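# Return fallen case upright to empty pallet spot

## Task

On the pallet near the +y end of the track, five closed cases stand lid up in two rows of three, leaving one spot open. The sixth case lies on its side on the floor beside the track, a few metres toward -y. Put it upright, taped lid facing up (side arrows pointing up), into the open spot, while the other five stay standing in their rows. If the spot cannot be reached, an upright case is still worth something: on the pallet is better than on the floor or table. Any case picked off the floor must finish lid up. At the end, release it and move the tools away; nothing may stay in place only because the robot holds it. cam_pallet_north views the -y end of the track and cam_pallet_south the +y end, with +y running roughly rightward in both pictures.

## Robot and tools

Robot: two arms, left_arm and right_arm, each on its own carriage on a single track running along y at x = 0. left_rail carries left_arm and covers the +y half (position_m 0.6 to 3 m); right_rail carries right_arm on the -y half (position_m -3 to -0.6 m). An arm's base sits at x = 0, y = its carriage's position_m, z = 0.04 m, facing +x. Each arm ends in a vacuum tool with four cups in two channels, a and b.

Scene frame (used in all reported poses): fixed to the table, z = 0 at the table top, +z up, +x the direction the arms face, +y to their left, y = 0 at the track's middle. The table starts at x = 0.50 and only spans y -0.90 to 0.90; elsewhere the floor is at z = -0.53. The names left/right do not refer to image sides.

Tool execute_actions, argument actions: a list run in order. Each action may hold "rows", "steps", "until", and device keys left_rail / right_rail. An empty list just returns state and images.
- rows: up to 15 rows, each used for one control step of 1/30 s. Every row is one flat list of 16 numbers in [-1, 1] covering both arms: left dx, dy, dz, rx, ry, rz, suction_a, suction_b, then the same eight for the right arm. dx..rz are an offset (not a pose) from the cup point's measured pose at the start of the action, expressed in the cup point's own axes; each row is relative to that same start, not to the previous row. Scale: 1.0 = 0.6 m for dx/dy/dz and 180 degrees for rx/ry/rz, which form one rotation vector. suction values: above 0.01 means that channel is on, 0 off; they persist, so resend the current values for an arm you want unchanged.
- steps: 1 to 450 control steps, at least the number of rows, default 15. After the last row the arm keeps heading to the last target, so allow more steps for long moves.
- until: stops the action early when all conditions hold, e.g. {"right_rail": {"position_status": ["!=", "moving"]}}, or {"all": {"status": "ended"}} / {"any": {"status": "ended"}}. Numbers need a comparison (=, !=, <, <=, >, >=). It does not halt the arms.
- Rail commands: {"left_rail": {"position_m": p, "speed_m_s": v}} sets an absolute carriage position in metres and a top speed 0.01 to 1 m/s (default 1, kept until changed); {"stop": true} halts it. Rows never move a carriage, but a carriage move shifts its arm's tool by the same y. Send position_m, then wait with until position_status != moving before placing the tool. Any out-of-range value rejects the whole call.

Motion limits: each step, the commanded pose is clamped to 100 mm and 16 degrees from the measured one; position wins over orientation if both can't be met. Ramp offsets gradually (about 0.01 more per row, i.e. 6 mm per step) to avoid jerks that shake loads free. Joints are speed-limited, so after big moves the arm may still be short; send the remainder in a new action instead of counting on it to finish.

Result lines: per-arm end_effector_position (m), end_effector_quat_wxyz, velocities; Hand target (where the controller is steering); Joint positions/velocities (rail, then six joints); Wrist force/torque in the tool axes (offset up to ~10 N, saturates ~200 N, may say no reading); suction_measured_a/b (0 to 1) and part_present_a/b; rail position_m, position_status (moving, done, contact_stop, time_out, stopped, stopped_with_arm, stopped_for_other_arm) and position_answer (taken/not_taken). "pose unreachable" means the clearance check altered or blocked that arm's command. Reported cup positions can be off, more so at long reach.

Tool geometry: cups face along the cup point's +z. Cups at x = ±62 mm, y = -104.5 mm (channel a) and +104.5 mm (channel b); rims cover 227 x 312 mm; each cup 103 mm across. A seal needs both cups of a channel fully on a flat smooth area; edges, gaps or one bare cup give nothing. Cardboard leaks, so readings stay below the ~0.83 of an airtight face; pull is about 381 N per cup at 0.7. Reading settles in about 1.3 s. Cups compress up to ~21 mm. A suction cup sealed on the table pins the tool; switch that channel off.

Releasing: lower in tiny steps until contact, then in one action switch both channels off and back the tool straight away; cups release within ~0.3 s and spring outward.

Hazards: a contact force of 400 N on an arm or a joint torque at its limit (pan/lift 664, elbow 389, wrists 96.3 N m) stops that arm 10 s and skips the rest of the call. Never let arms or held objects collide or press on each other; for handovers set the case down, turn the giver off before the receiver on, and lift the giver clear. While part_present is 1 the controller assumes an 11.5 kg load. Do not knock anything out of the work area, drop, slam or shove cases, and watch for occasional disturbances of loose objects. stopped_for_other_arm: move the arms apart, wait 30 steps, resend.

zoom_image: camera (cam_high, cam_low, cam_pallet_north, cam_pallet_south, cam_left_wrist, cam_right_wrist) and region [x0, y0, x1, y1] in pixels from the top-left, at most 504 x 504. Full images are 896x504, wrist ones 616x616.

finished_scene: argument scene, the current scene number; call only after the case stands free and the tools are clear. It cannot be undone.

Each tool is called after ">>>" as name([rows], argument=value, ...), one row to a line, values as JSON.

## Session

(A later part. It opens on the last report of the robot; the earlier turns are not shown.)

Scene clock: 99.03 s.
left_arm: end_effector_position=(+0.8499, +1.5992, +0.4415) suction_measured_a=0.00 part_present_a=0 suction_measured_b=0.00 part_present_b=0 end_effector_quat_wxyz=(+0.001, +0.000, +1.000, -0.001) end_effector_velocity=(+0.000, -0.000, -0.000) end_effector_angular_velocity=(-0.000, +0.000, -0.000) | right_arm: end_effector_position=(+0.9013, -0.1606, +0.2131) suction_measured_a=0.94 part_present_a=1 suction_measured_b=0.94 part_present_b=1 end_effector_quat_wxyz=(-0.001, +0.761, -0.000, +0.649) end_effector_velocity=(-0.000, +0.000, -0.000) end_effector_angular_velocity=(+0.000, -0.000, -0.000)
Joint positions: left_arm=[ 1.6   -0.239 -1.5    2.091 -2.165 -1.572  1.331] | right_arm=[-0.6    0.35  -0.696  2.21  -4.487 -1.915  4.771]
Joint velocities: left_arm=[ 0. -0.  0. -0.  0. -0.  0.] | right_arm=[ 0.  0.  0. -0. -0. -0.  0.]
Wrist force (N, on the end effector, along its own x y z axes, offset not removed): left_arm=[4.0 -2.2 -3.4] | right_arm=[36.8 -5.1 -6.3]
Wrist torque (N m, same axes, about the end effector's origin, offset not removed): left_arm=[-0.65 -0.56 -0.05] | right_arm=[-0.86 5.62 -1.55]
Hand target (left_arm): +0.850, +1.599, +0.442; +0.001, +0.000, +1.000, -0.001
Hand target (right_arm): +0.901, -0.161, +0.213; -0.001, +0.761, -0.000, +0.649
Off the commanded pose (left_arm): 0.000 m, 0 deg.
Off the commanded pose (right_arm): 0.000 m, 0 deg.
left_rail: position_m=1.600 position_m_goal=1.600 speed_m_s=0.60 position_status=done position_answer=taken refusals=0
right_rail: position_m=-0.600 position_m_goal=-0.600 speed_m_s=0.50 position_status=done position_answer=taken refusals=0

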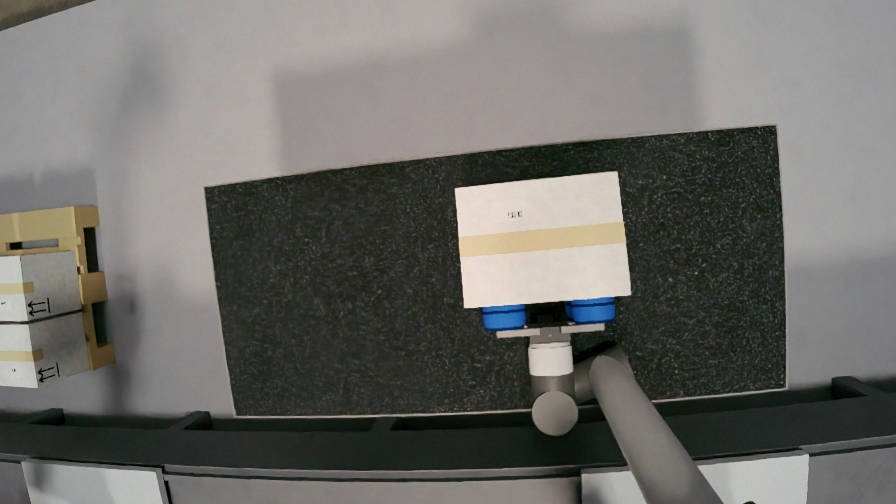

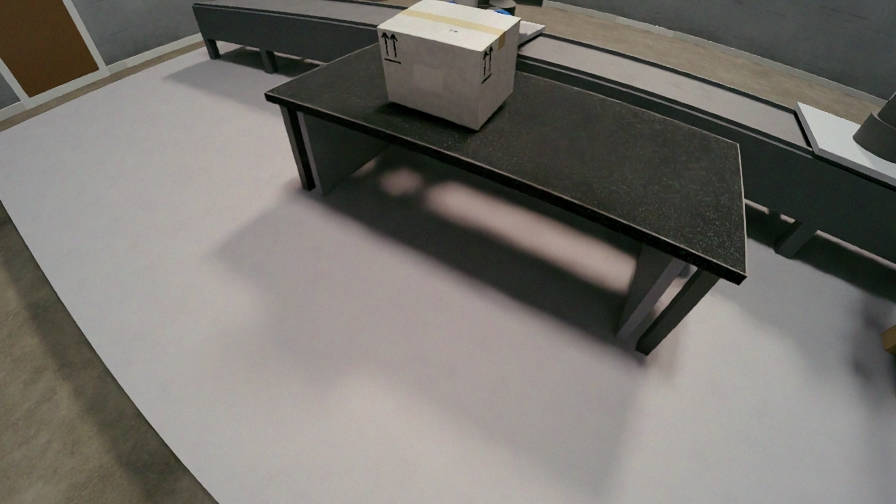

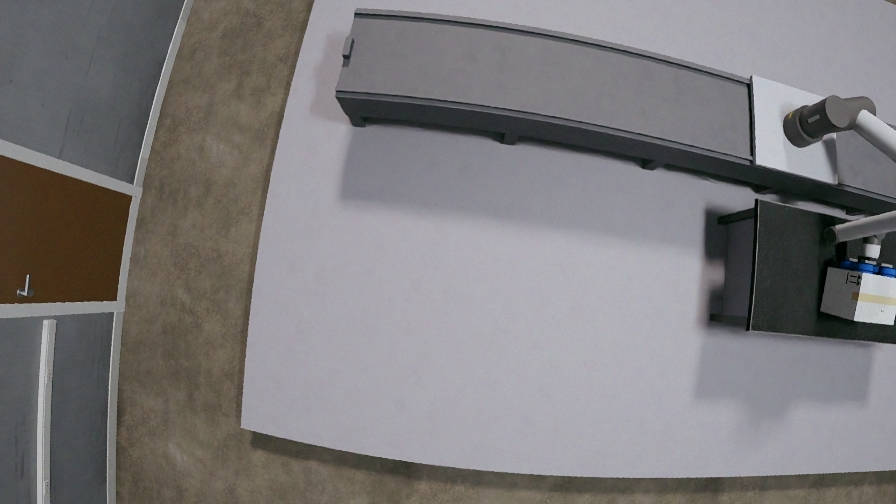

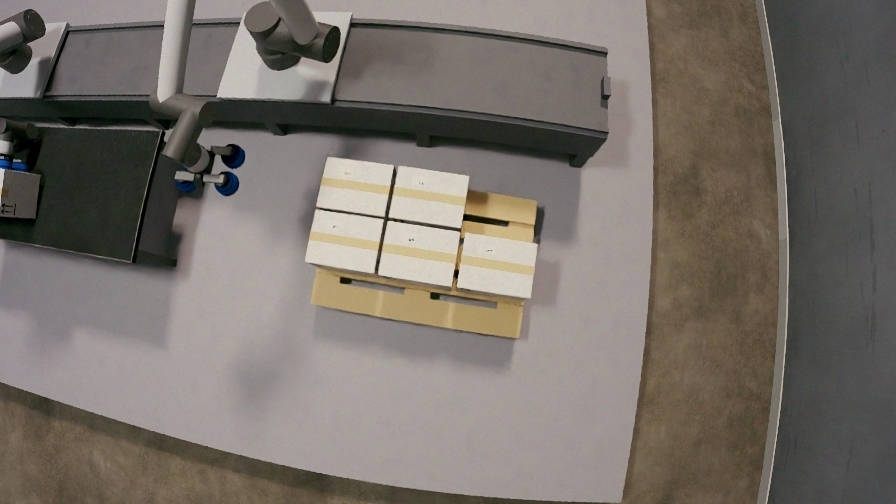

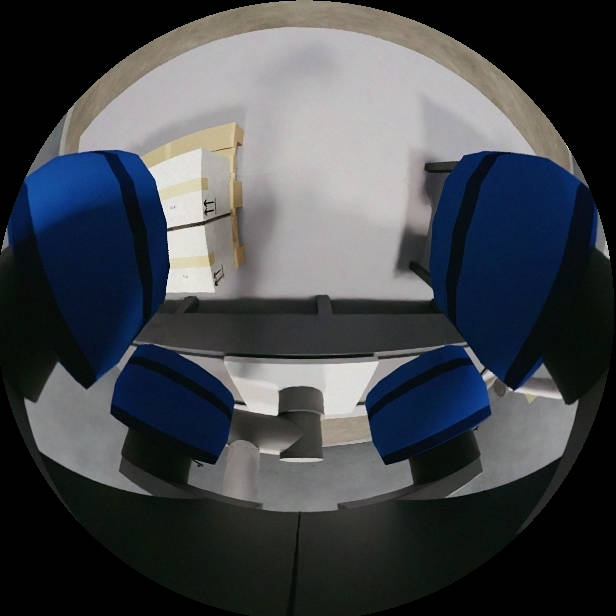

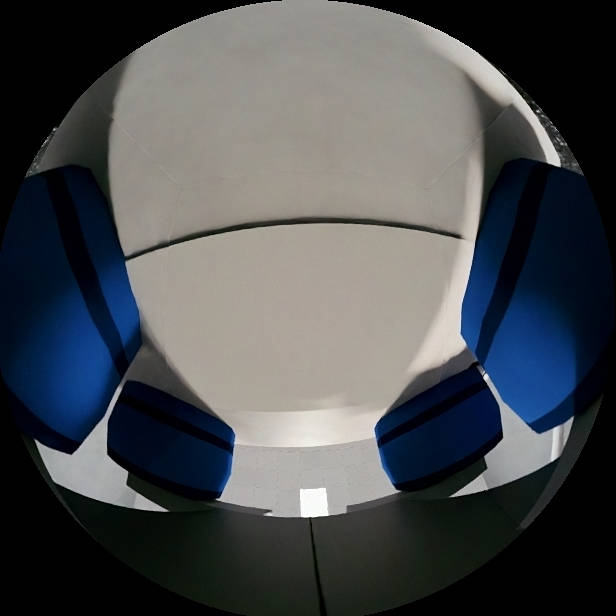

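>>> execute_actions([
  {"rows":[[0,0,0,0,0,0,0,0,-0.007,0,0,0,0,0,1,1],[0,0,0,0,0,0,0,0,-0.014,0,0,0,0,0,1,1]],"steps":20},
  {"rows":[[0,0,0,0,0,0,0,0,0,0,-0.05,0,0,0,0,0],[0,0,0,0,0,0,0,0,0,0,-0.1,0,0,0,0,0],[0,0,0,0,0,0,0,0,0,0,-0.2,0,0,0,0,0]],"steps":40},
  {"rows":[[0,0,0,0,0,0,0,0,0.4,0,0,0,0,0,0,0]],"steps":45},
  {"right_rail":{"position_m":-2.2,"speed_m_s":1},"steps":120,"until":{"right_rail":{"position_status":["!=","moving"]}}},
  {"left_rail":{"position_m":0.6,"speed_m_s":1},"steps":120,"until":{"left_rail":{"position_status":["!=","moving"]}}},
])

Scene clock: 111.53 s.
left_arm: end_effector_position=(+0.8499, +0.5990, +0.4415) suction_measured_a=0.00 part_present_a=0 suction_measured_b=0.00 part_present_b=0 end_effector_quat_wxyz=(+0.001, +0.000, +1.000, -0.001) end_effector_velocity=(+0.000, +0.000, -0.000) end_effector_angular_velocity=(+0.000, +0.000, +0.000) | right_arm: end_effector_position=(+0.8193, -1.7611, +0.4612) suction_measured_a=0.00 part_present_a=0 suction_measured_b=0.00 part_present_b=0 end_effector_quat_wxyz=(-0.001, +0.761, -0.000, +0.649) end_effector_velocity=(-0.000, +0.000, +0.000) end_effector_angular_velocity=(+0.000, -0.000, +0.000)
Joint positions: left_arm=[ 0.6   -0.239 -1.5    2.091 -2.165 -1.572  1.331] | right_arm=[-2.2    0.392 -1.087  2.331 -4.215 -1.957  4.779]
Joint velocities: left_arm=[ 0.  0.  0. -0.  0.  0. -0.] | right_arm=[ 0.  0.  0. -0.  0.  0.  0.]
Wrist force (N, on the end effector, along its own x y z axes, offset not removed): left_arm=[6.0 -4.2 -3.0] | right_arm=[-6.7 -7.2 2.3]
Wrist torque (N m, same axes, about the end effector's origin, offset not removed): left_arm=[-0.91 -0.82 0.00] | right_arm=[-1.04 0.48 -0.19]
Hand target (left_arm): +0.850, +0.599, +0.442; +0.001, +0.000, +1.000, -0.001
Hand target (right_arm): +0.819, -1.761, +0.461; -0.001, +0.761, -0.000, +0.649
Off the commanded pose (left_arm): 0.000 m, 0 deg.
Off the commanded pose (right_arm): 0.000 m, 0 deg.
left_rail: position_m=0.600 position_m_goal=0.600 speed_m_s=1.00 position_status=done position_answer=taken refusals=0
right_rail: position_m=-2.200 position_m_goal=-2.200 speed_m_s=1.00 position_status=done position_answer=taken refusals=0

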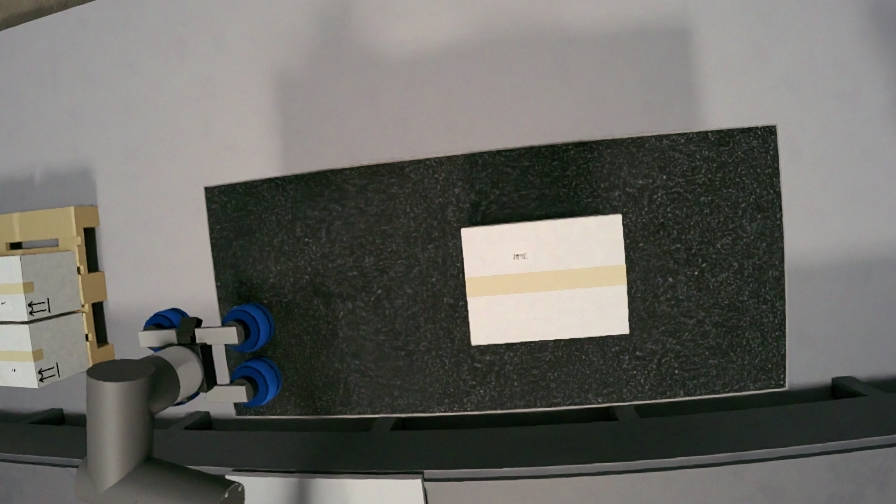

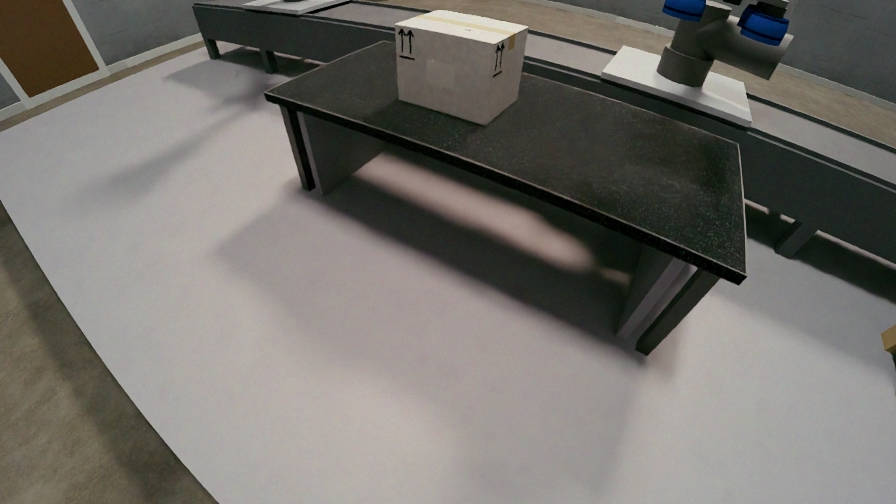

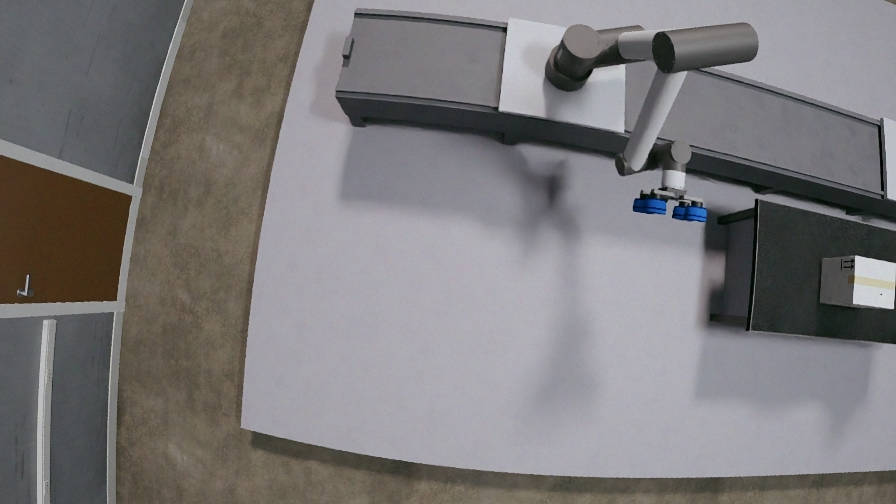

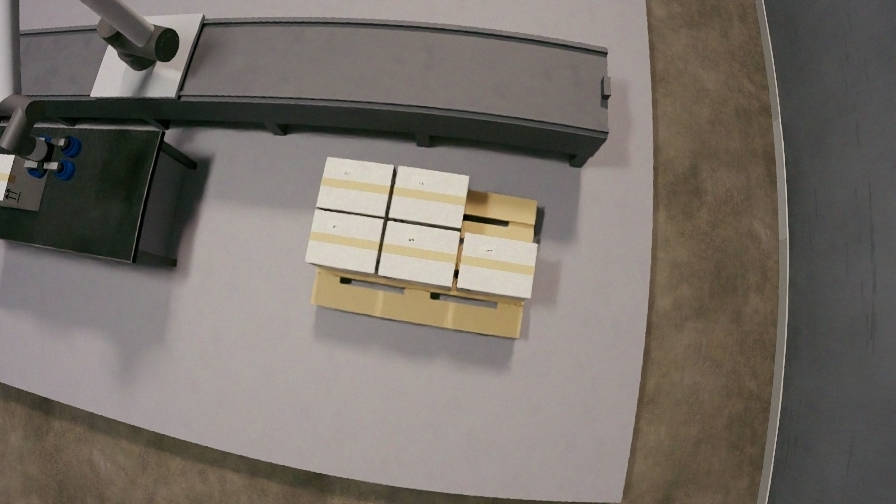

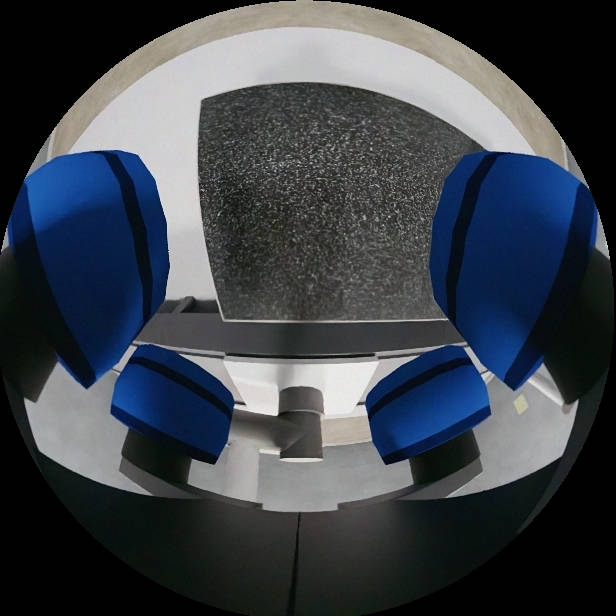

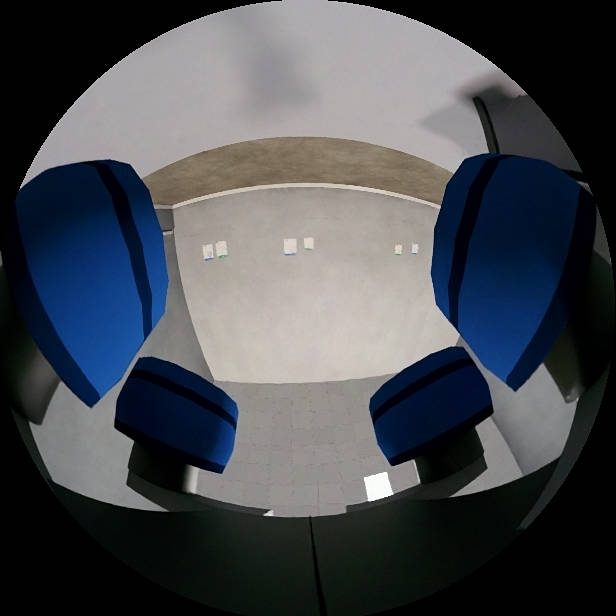

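>>> execute_actions([
  {"rows":[[-0.05,-0.2,0,0,0,0,0,0,0,0,0,0,0,0,0,0],[-0.1,-0.4,0,0,0,0,0,0,0,0,0,0,0,0,0,0],[-0.12,-0.63,0,0,0,0,0,0,0,0,0,0,0,0,0,0]],"steps":50},
  {"rows":[[-0.05,-0.2,0.03,0,0,0,0,0,0,0,0,0,0,0,0,0],[-0.1,-0.4,0.06,0,0,0,0,0,0,0,0,0,0,0,0,0],[-0.11,-0.62,0.1,0,0,0,0,0,0,0,0,0,0,0,0,0]],"steps":55},
])

Scene clock: 121.17 s.
left_arm: end_effector_position=(+0.9873, -0.1507, +0.3821) suction_measured_a=0.00 part_present_a=0 suction_measured_b=0.00 part_present_b=0 end_effector_quat_wxyz=(+0.000, +0.000, +1.000, -0.001) end_effector_velocity=(+0.000, -0.000, -0.000) end_effector_angular_velocity=(+0.000, +0.000, -0.000) | right_arm: end_effector_position=(+0.8194, -1.7611, +0.4612) suction_measured_a=0.00 part_present_a=0 suction_measured_b=0.00 part_present_b=0 end_effector_quat_wxyz=(-0.001, +0.761, -0.000, +0.649) end_effector_velocity=(-0.000, -0.000, +0.000) end_effector_angular_velocity=(+0.000, -0.000, -0.000)
Joint positions: left_arm=[ 0.6   -0.813 -1.052  1.56  -2.081 -1.572  0.758] | right_arm=[-2.2    0.392 -1.087  2.331 -4.215 -1.957  4.779]
Joint velocities: left_arm=[ 0. -0.  0. -0.  0.  0. -0.] | right_arm=[ 0. -0. -0.  0. -0. -0.  0.]
Wrist force (N, on the end effector, along its own x y z axes, offset not removed): left_arm=[3.3 -1.6 -4.1] | right_arm=[-6.5 -11.0 -1.9]
Wrist torque (N m, same axes, about the end effector's origin, offset not removed): left_arm=[-0.54 -0.55 -0.21] | right_arm=[-1.41 0.65 -0.36]
Hand target (left_arm): +0.987, -0.151, +0.382; +0.000, +0.000, +1.000, -0.001
Hand target (right_arm): +0.819, -1.761, +0.461; -0.001, +0.761, -0.000, +0.649
Off the commanded pose (left_arm): 0.000 m, 0 deg.
Off the commanded pose (right_arm): 0.000 m, 0 deg.
left_rail: position_m=0.600 position_m_goal=0.600 speed_m_s=1.00 position_status=done position_answer=taken refusals=0
right_rail: position_m=-2.200 position_m_goal=-2.200 speed_m_s=1.00 position_status=done position_answer=taken refusals=0

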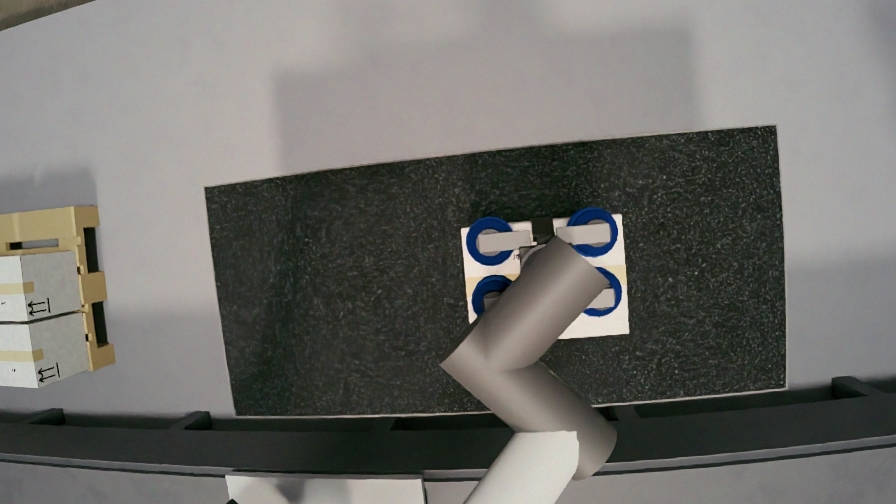

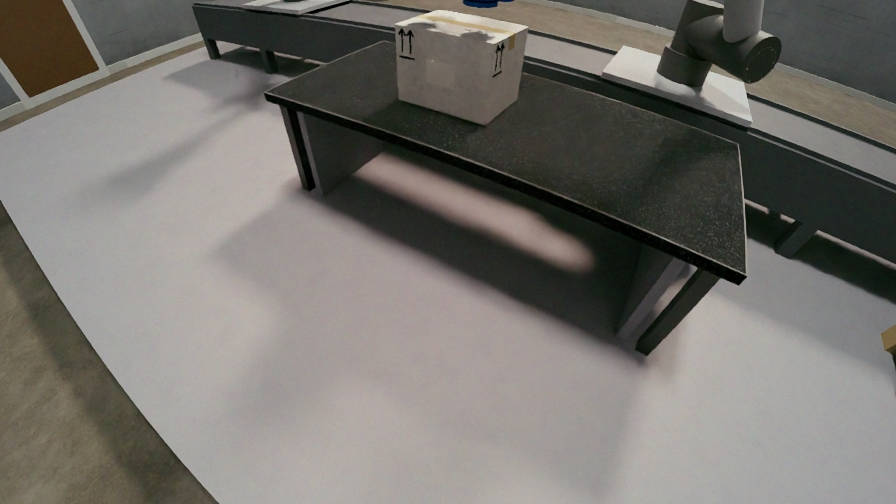

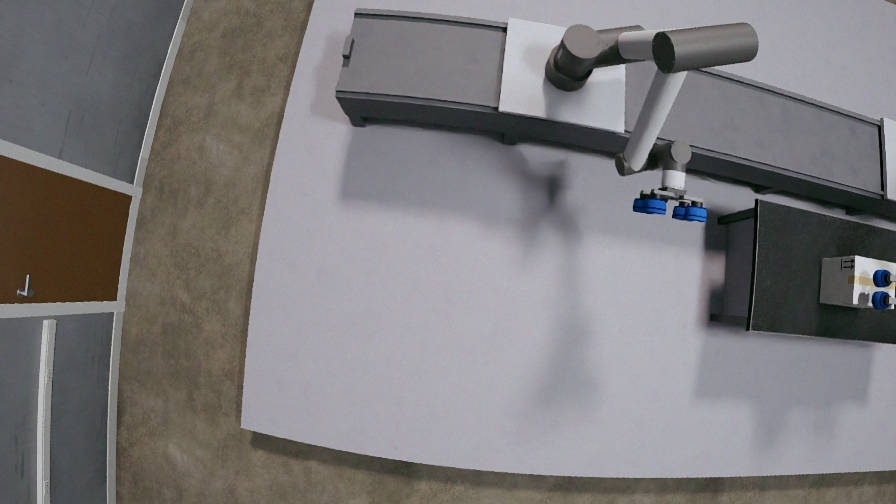

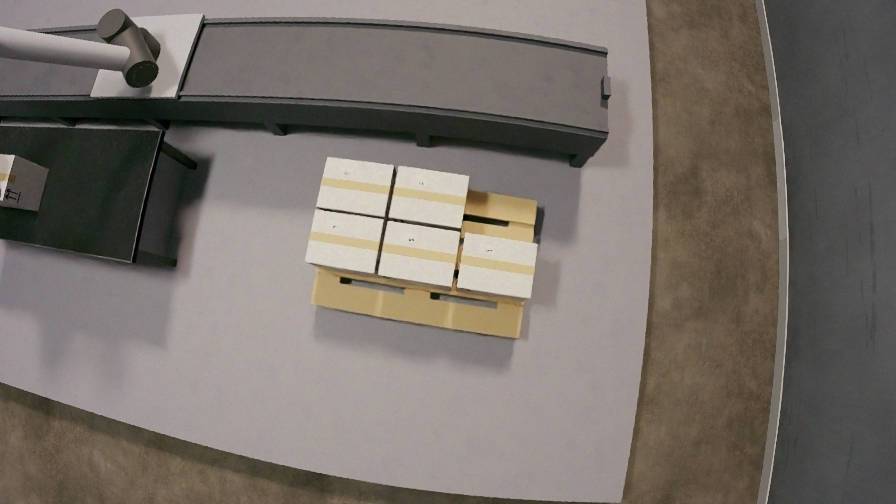

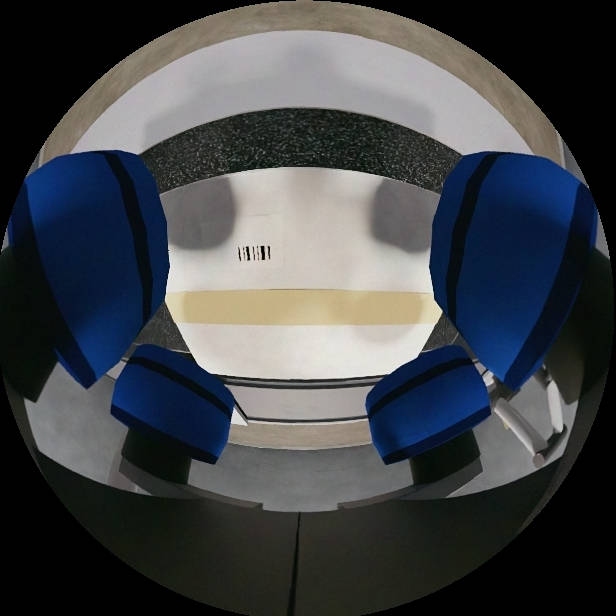

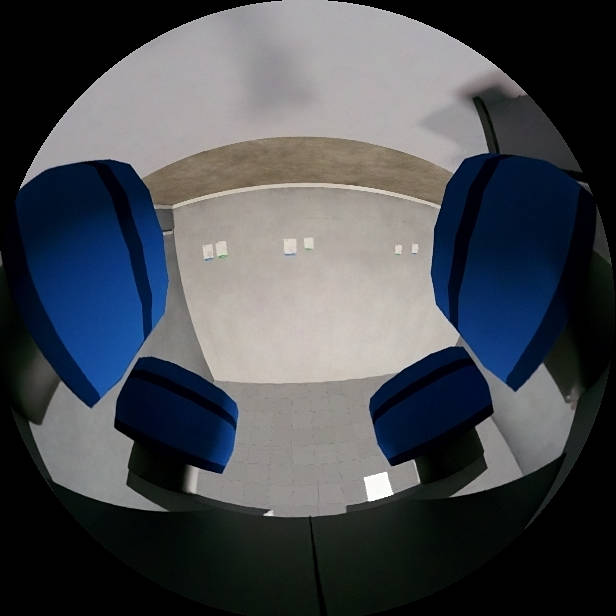

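>>> execute_actions([
  {"rows":[[0.01,0,0.04,0,0,0,0,0,0,0,0,0,0,0,0,0],[0.02,0,0.08,0,0,0,0,0,0,0,0,0,0,0,0,0],[0.025,0,0.115,0,0,0,0,0,0,0,0,0,0,0,0,0]],"steps":30},
])

>>> zoom_image(camera="cam_high", region=[400,160,700,380])

Scene clock: 128.37 s.
left_arm: end_effector_position=(+0.9723, -0.1508, +0.3132) suction_measured_a=0.00 part_present_a=0 suction_measured_b=0.00 part_present_b=0 end_effector_quat_wxyz=(+0.000, +0.000, +1.000, -0.001) end_effector_velocity=(-0.000, -0.000, -0.000) end_effector_angular_velocity=(+0.000, +0.000, -0.000) | right_arm: end_effector_position=(+0.8194, -1.7611, +0.4612) suction_measured_a=0.00 part_present_a=0 suction_measured_b=0.00 part_present_b=0 end_effector_quat_wxyz=(-0.001, +0.761, -0.000, +0.649) end_effector_velocity=(-0.000, +0.000, +0.000) end_effector_angular_velocity=(-0.000, -0.000, +0.000)
Joint positions: left_arm=[ 0.6   -0.822 -1.021  1.62  -2.171 -1.572  0.749] | right_arm=[-2.2    0.392 -1.087  2.331 -4.215 -1.957  4.779]
Joint velocities: left_arm=[ 0. -0.  0.  0. -0. -0. -0.] | right_arm=[ 0.  0. -0.  0.  0. -0. -0.]
Wrist force (N, on the end effector, along its own x y z axes, offset not removed): left_arm=[3.2 1.8 -0.9] | right_arm=[-6.1 -4.7 -2.2]
Wrist torque (N m, same axes, about the end effector's origin, offset not removed): left_arm=[-0.10 -0.55 0.04] | right_arm=[-0.69 0.36 -0.21]
Hand target (left_arm): +0.972, -0.151, +0.313; +0.000, +0.000, +1.000, -0.001
Hand target (right_arm): +0.819, -1.761, +0.461; -0.001, +0.761, -0.000, +0.649
Off the commanded pose (left_arm): 0.000 m, 0 deg.
Off the commanded pose (right_arm): 0.000 m, 0 deg.
left_rail: position_m=0.600 position_m_goal=0.600 speed_m_s=1.00 position_status=done position_answer=taken refusals=0
right_rail: position_m=-2.200 position_m_goal=-2.200 speed_m_s=1.00 position_status=done position_answer=taken refusals=0

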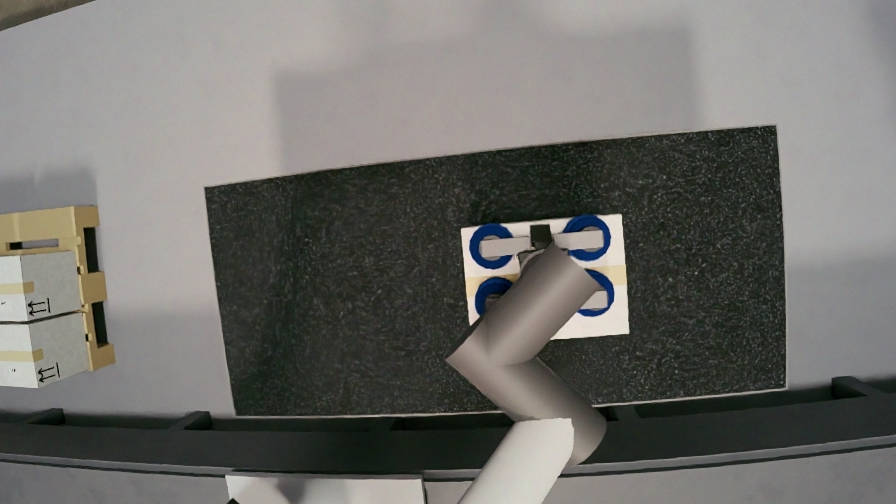

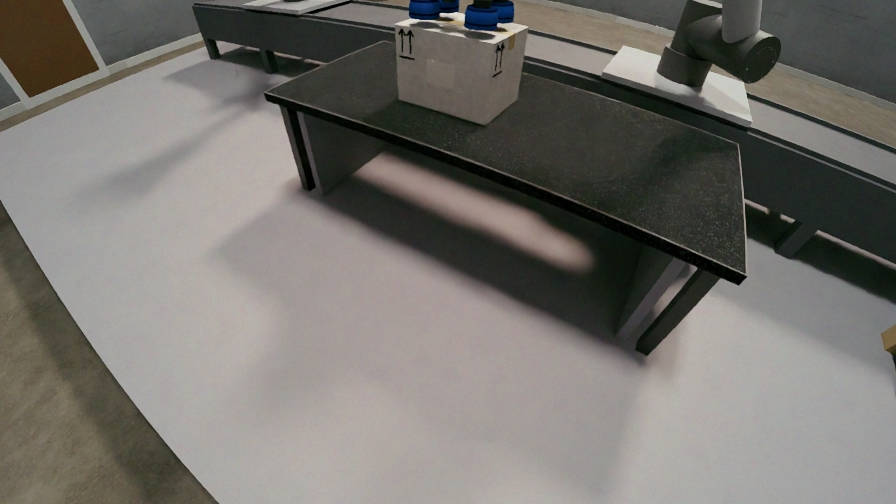

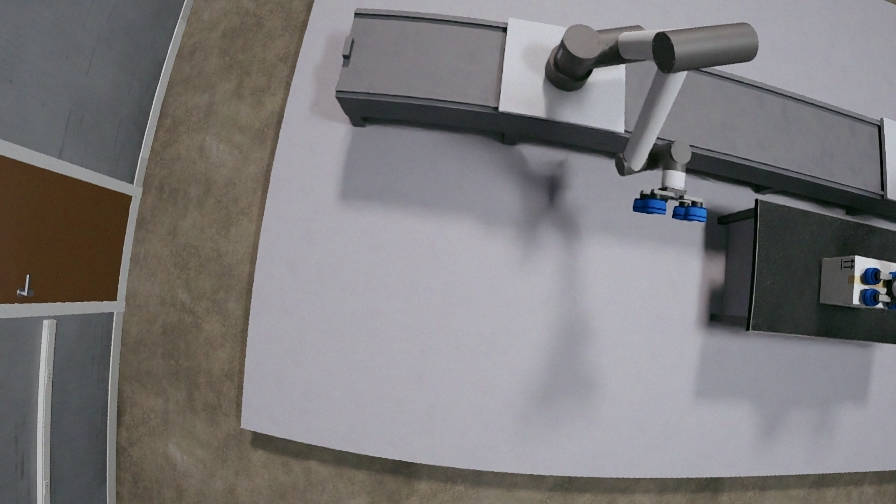

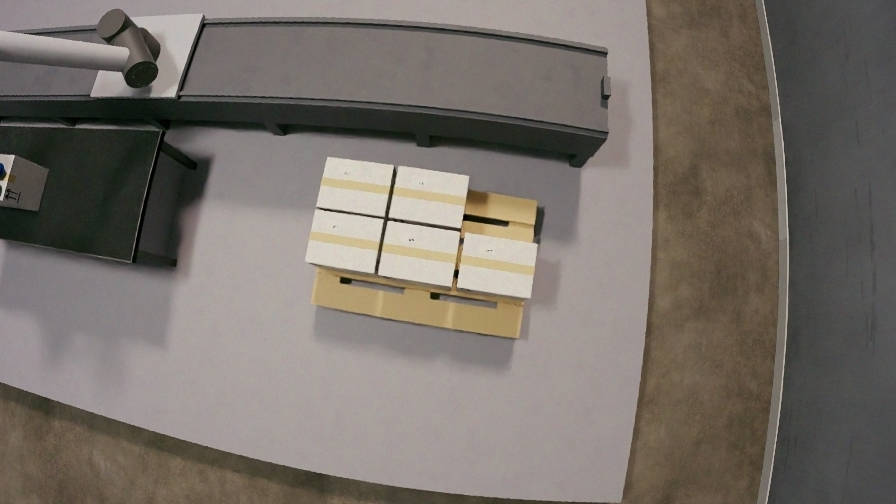

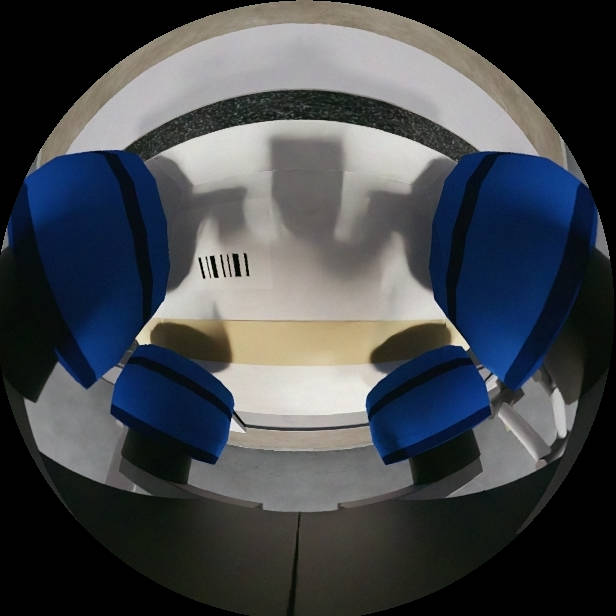

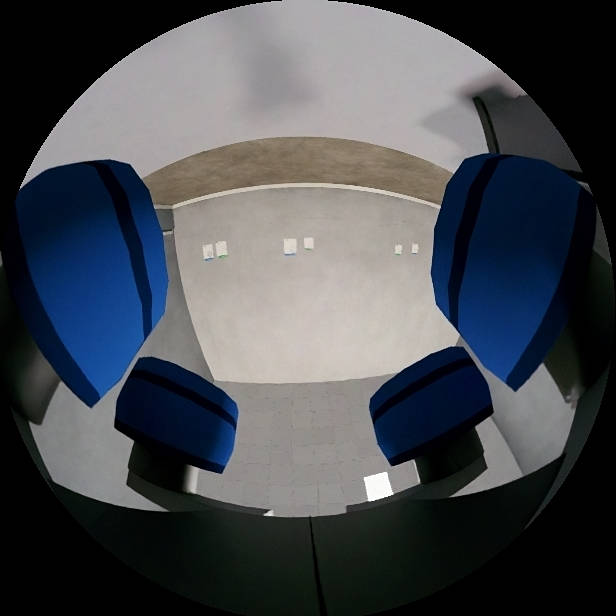

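Region (400, 160, 700, 380) of cam_high's 896x504 image, scaled by 1.680, with more detail than that image has; it fills the top 370 rows of this view, and the rest is white.

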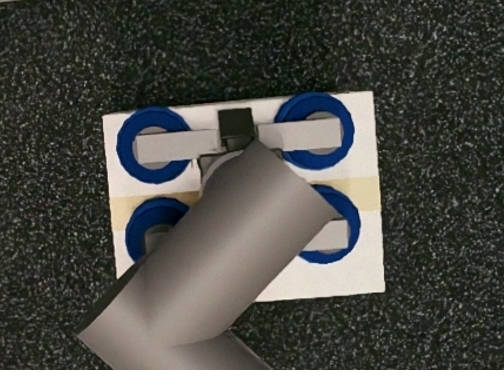

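>>> execute_actions([
  {"rows":[[0.05,-0.015,0,0,0,0,0,0,0,0,0,0,0,0,0,0]],"steps":20},
  {"rows":[[0,0,0.015,0,0,0,1,1,0,0,0,0,0,0,0,0],[0,0,0.03,0,0,0,1,1,0,0,0,0,0,0,0,0],[0,0,0.045,0,0,0,1,1,0,0,0,0,0,0,0,0]],"steps":50},
])

Scene clock: 135.13 s.
left_arm: end_effector_position=(+0.9425, -0.1598, +0.2861) suction_measured_a=0.95 part_present_a=1 suction_measured_b=0.95 part_present_b=1 end_effector_quat_wxyz=(+0.000, +0.000, +1.000, -0.001) end_effector_velocity=(-0.000, +0.000, -0.000) end_effector_angular_velocity=(+0.000, +0.000, +0.000) | right_arm: end_effector_position=(+0.8194, -1.7611, +0.4612) suction_measured_a=0.00 part_present_a=0 suction_measured_b=0.00 part_present_b=0 end_effector_quat_wxyz=(-0.001, +0.761, -0.000, +0.649) end_effector_velocity=(-0.000, -0.000, +0.000) end_effector_angular_velocity=(+0.000, -0.000, -0.000)
Joint positions: left_arm=[ 0.6   -0.845 -1.02   1.663 -2.215 -1.572  0.726] | right_arm=[-2.2    0.392 -1.087  2.331 -4.215 -1.957  4.779]
Joint velocities: left_arm=[ 0.  0.  0.  0.  0.  0. -0.] | right_arm=[ 0. -0. -0.  0.  0.  0.  0.]
Wrist force (N, on the end effector, along its own x y z axes, offset not removed): left_arm=[5.4 -1.0 -38.2] | right_arm=[-0.9 -9.6 -0.2]
Wrist torque (N m, same axes, about the end effector's origin, offset not removed): left_arm=[0.91 -1.50 -0.03] | right_arm=[-1.23 -0.33 -0.24]
Hand target (left_arm): +0.943, -0.160, +0.286; +0.000, +0.000, +1.000, -0.001
Hand target (right_arm): +0.819, -1.761, +0.461; -0.001, +0.761, -0.000, +0.649
Off the commanded pose (left_arm): 0.000 m, 0 deg.
Off the commanded pose (right_arm): 0.000 m, 0 deg.
left_rail: position_m=0.600 position_m_goal=0.600 speed_m_s=1.00 position_status=done position_answer=taken refusals=0
right_rail: position_m=-2.200 position_m_goal=-2.200 speed_m_s=1.00 position_status=done position_answer=taken refusals=0

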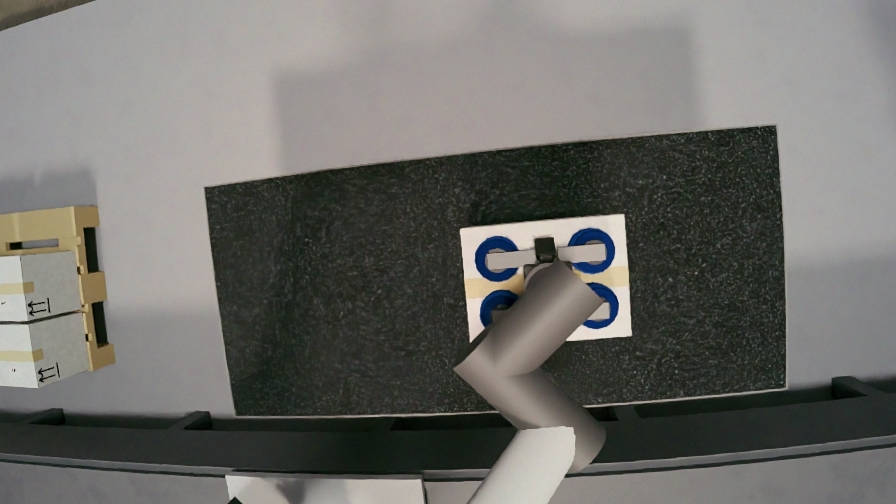

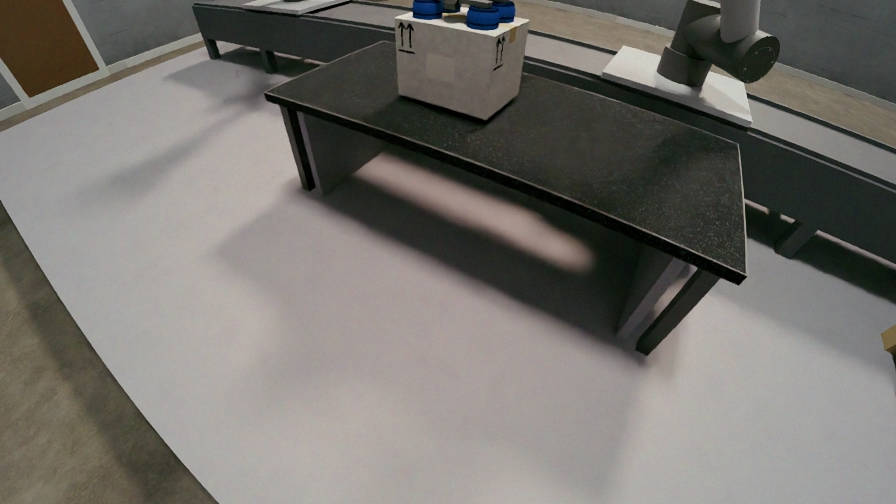

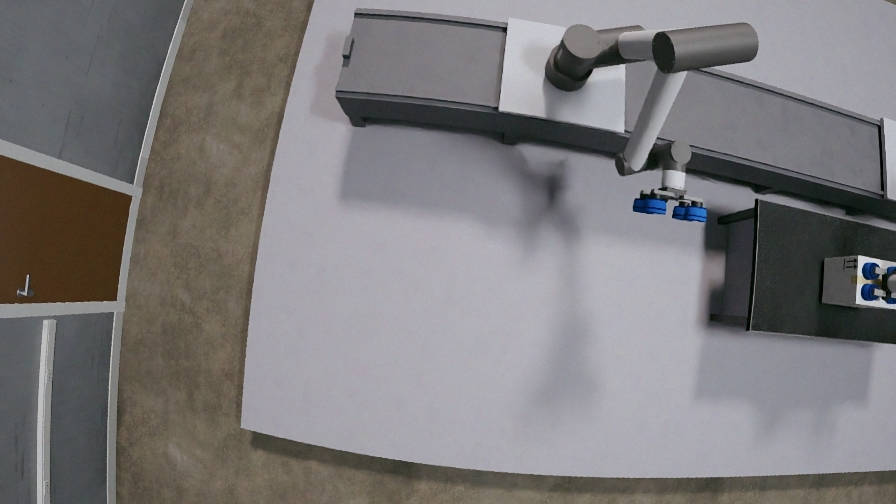

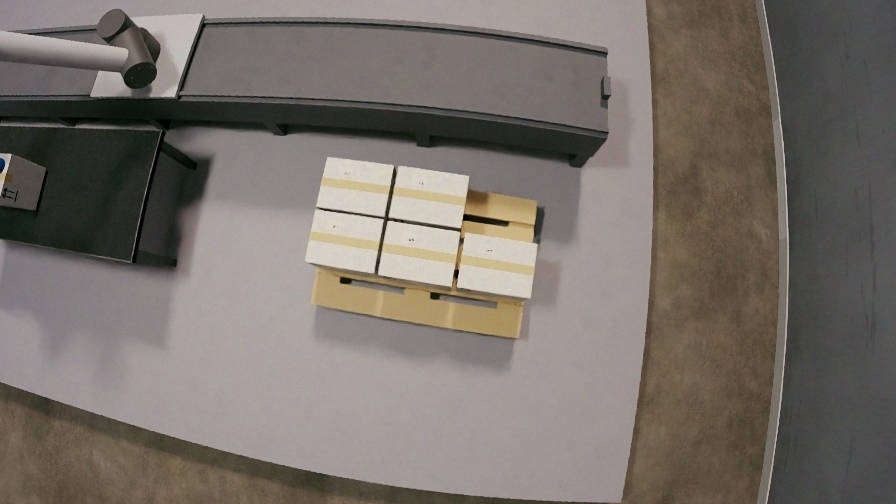

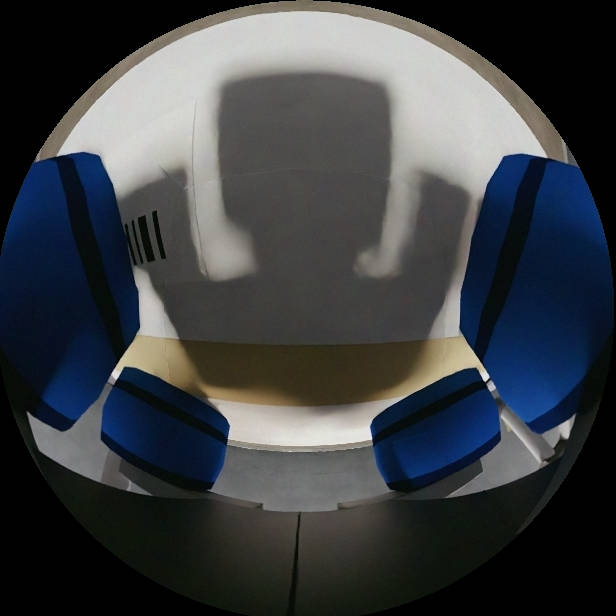

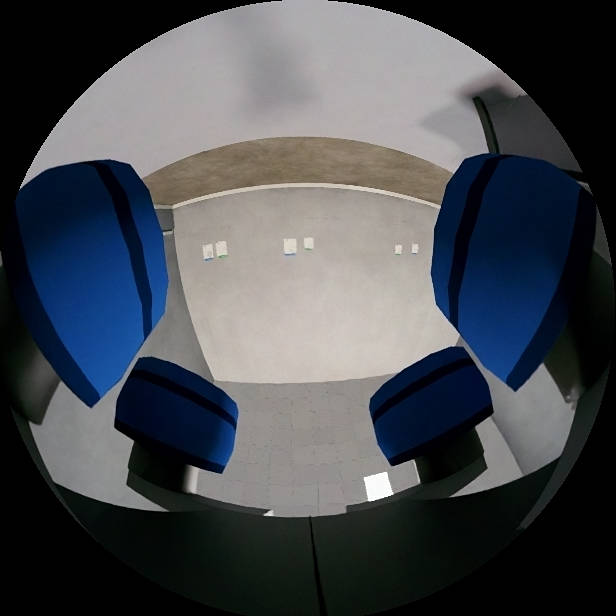

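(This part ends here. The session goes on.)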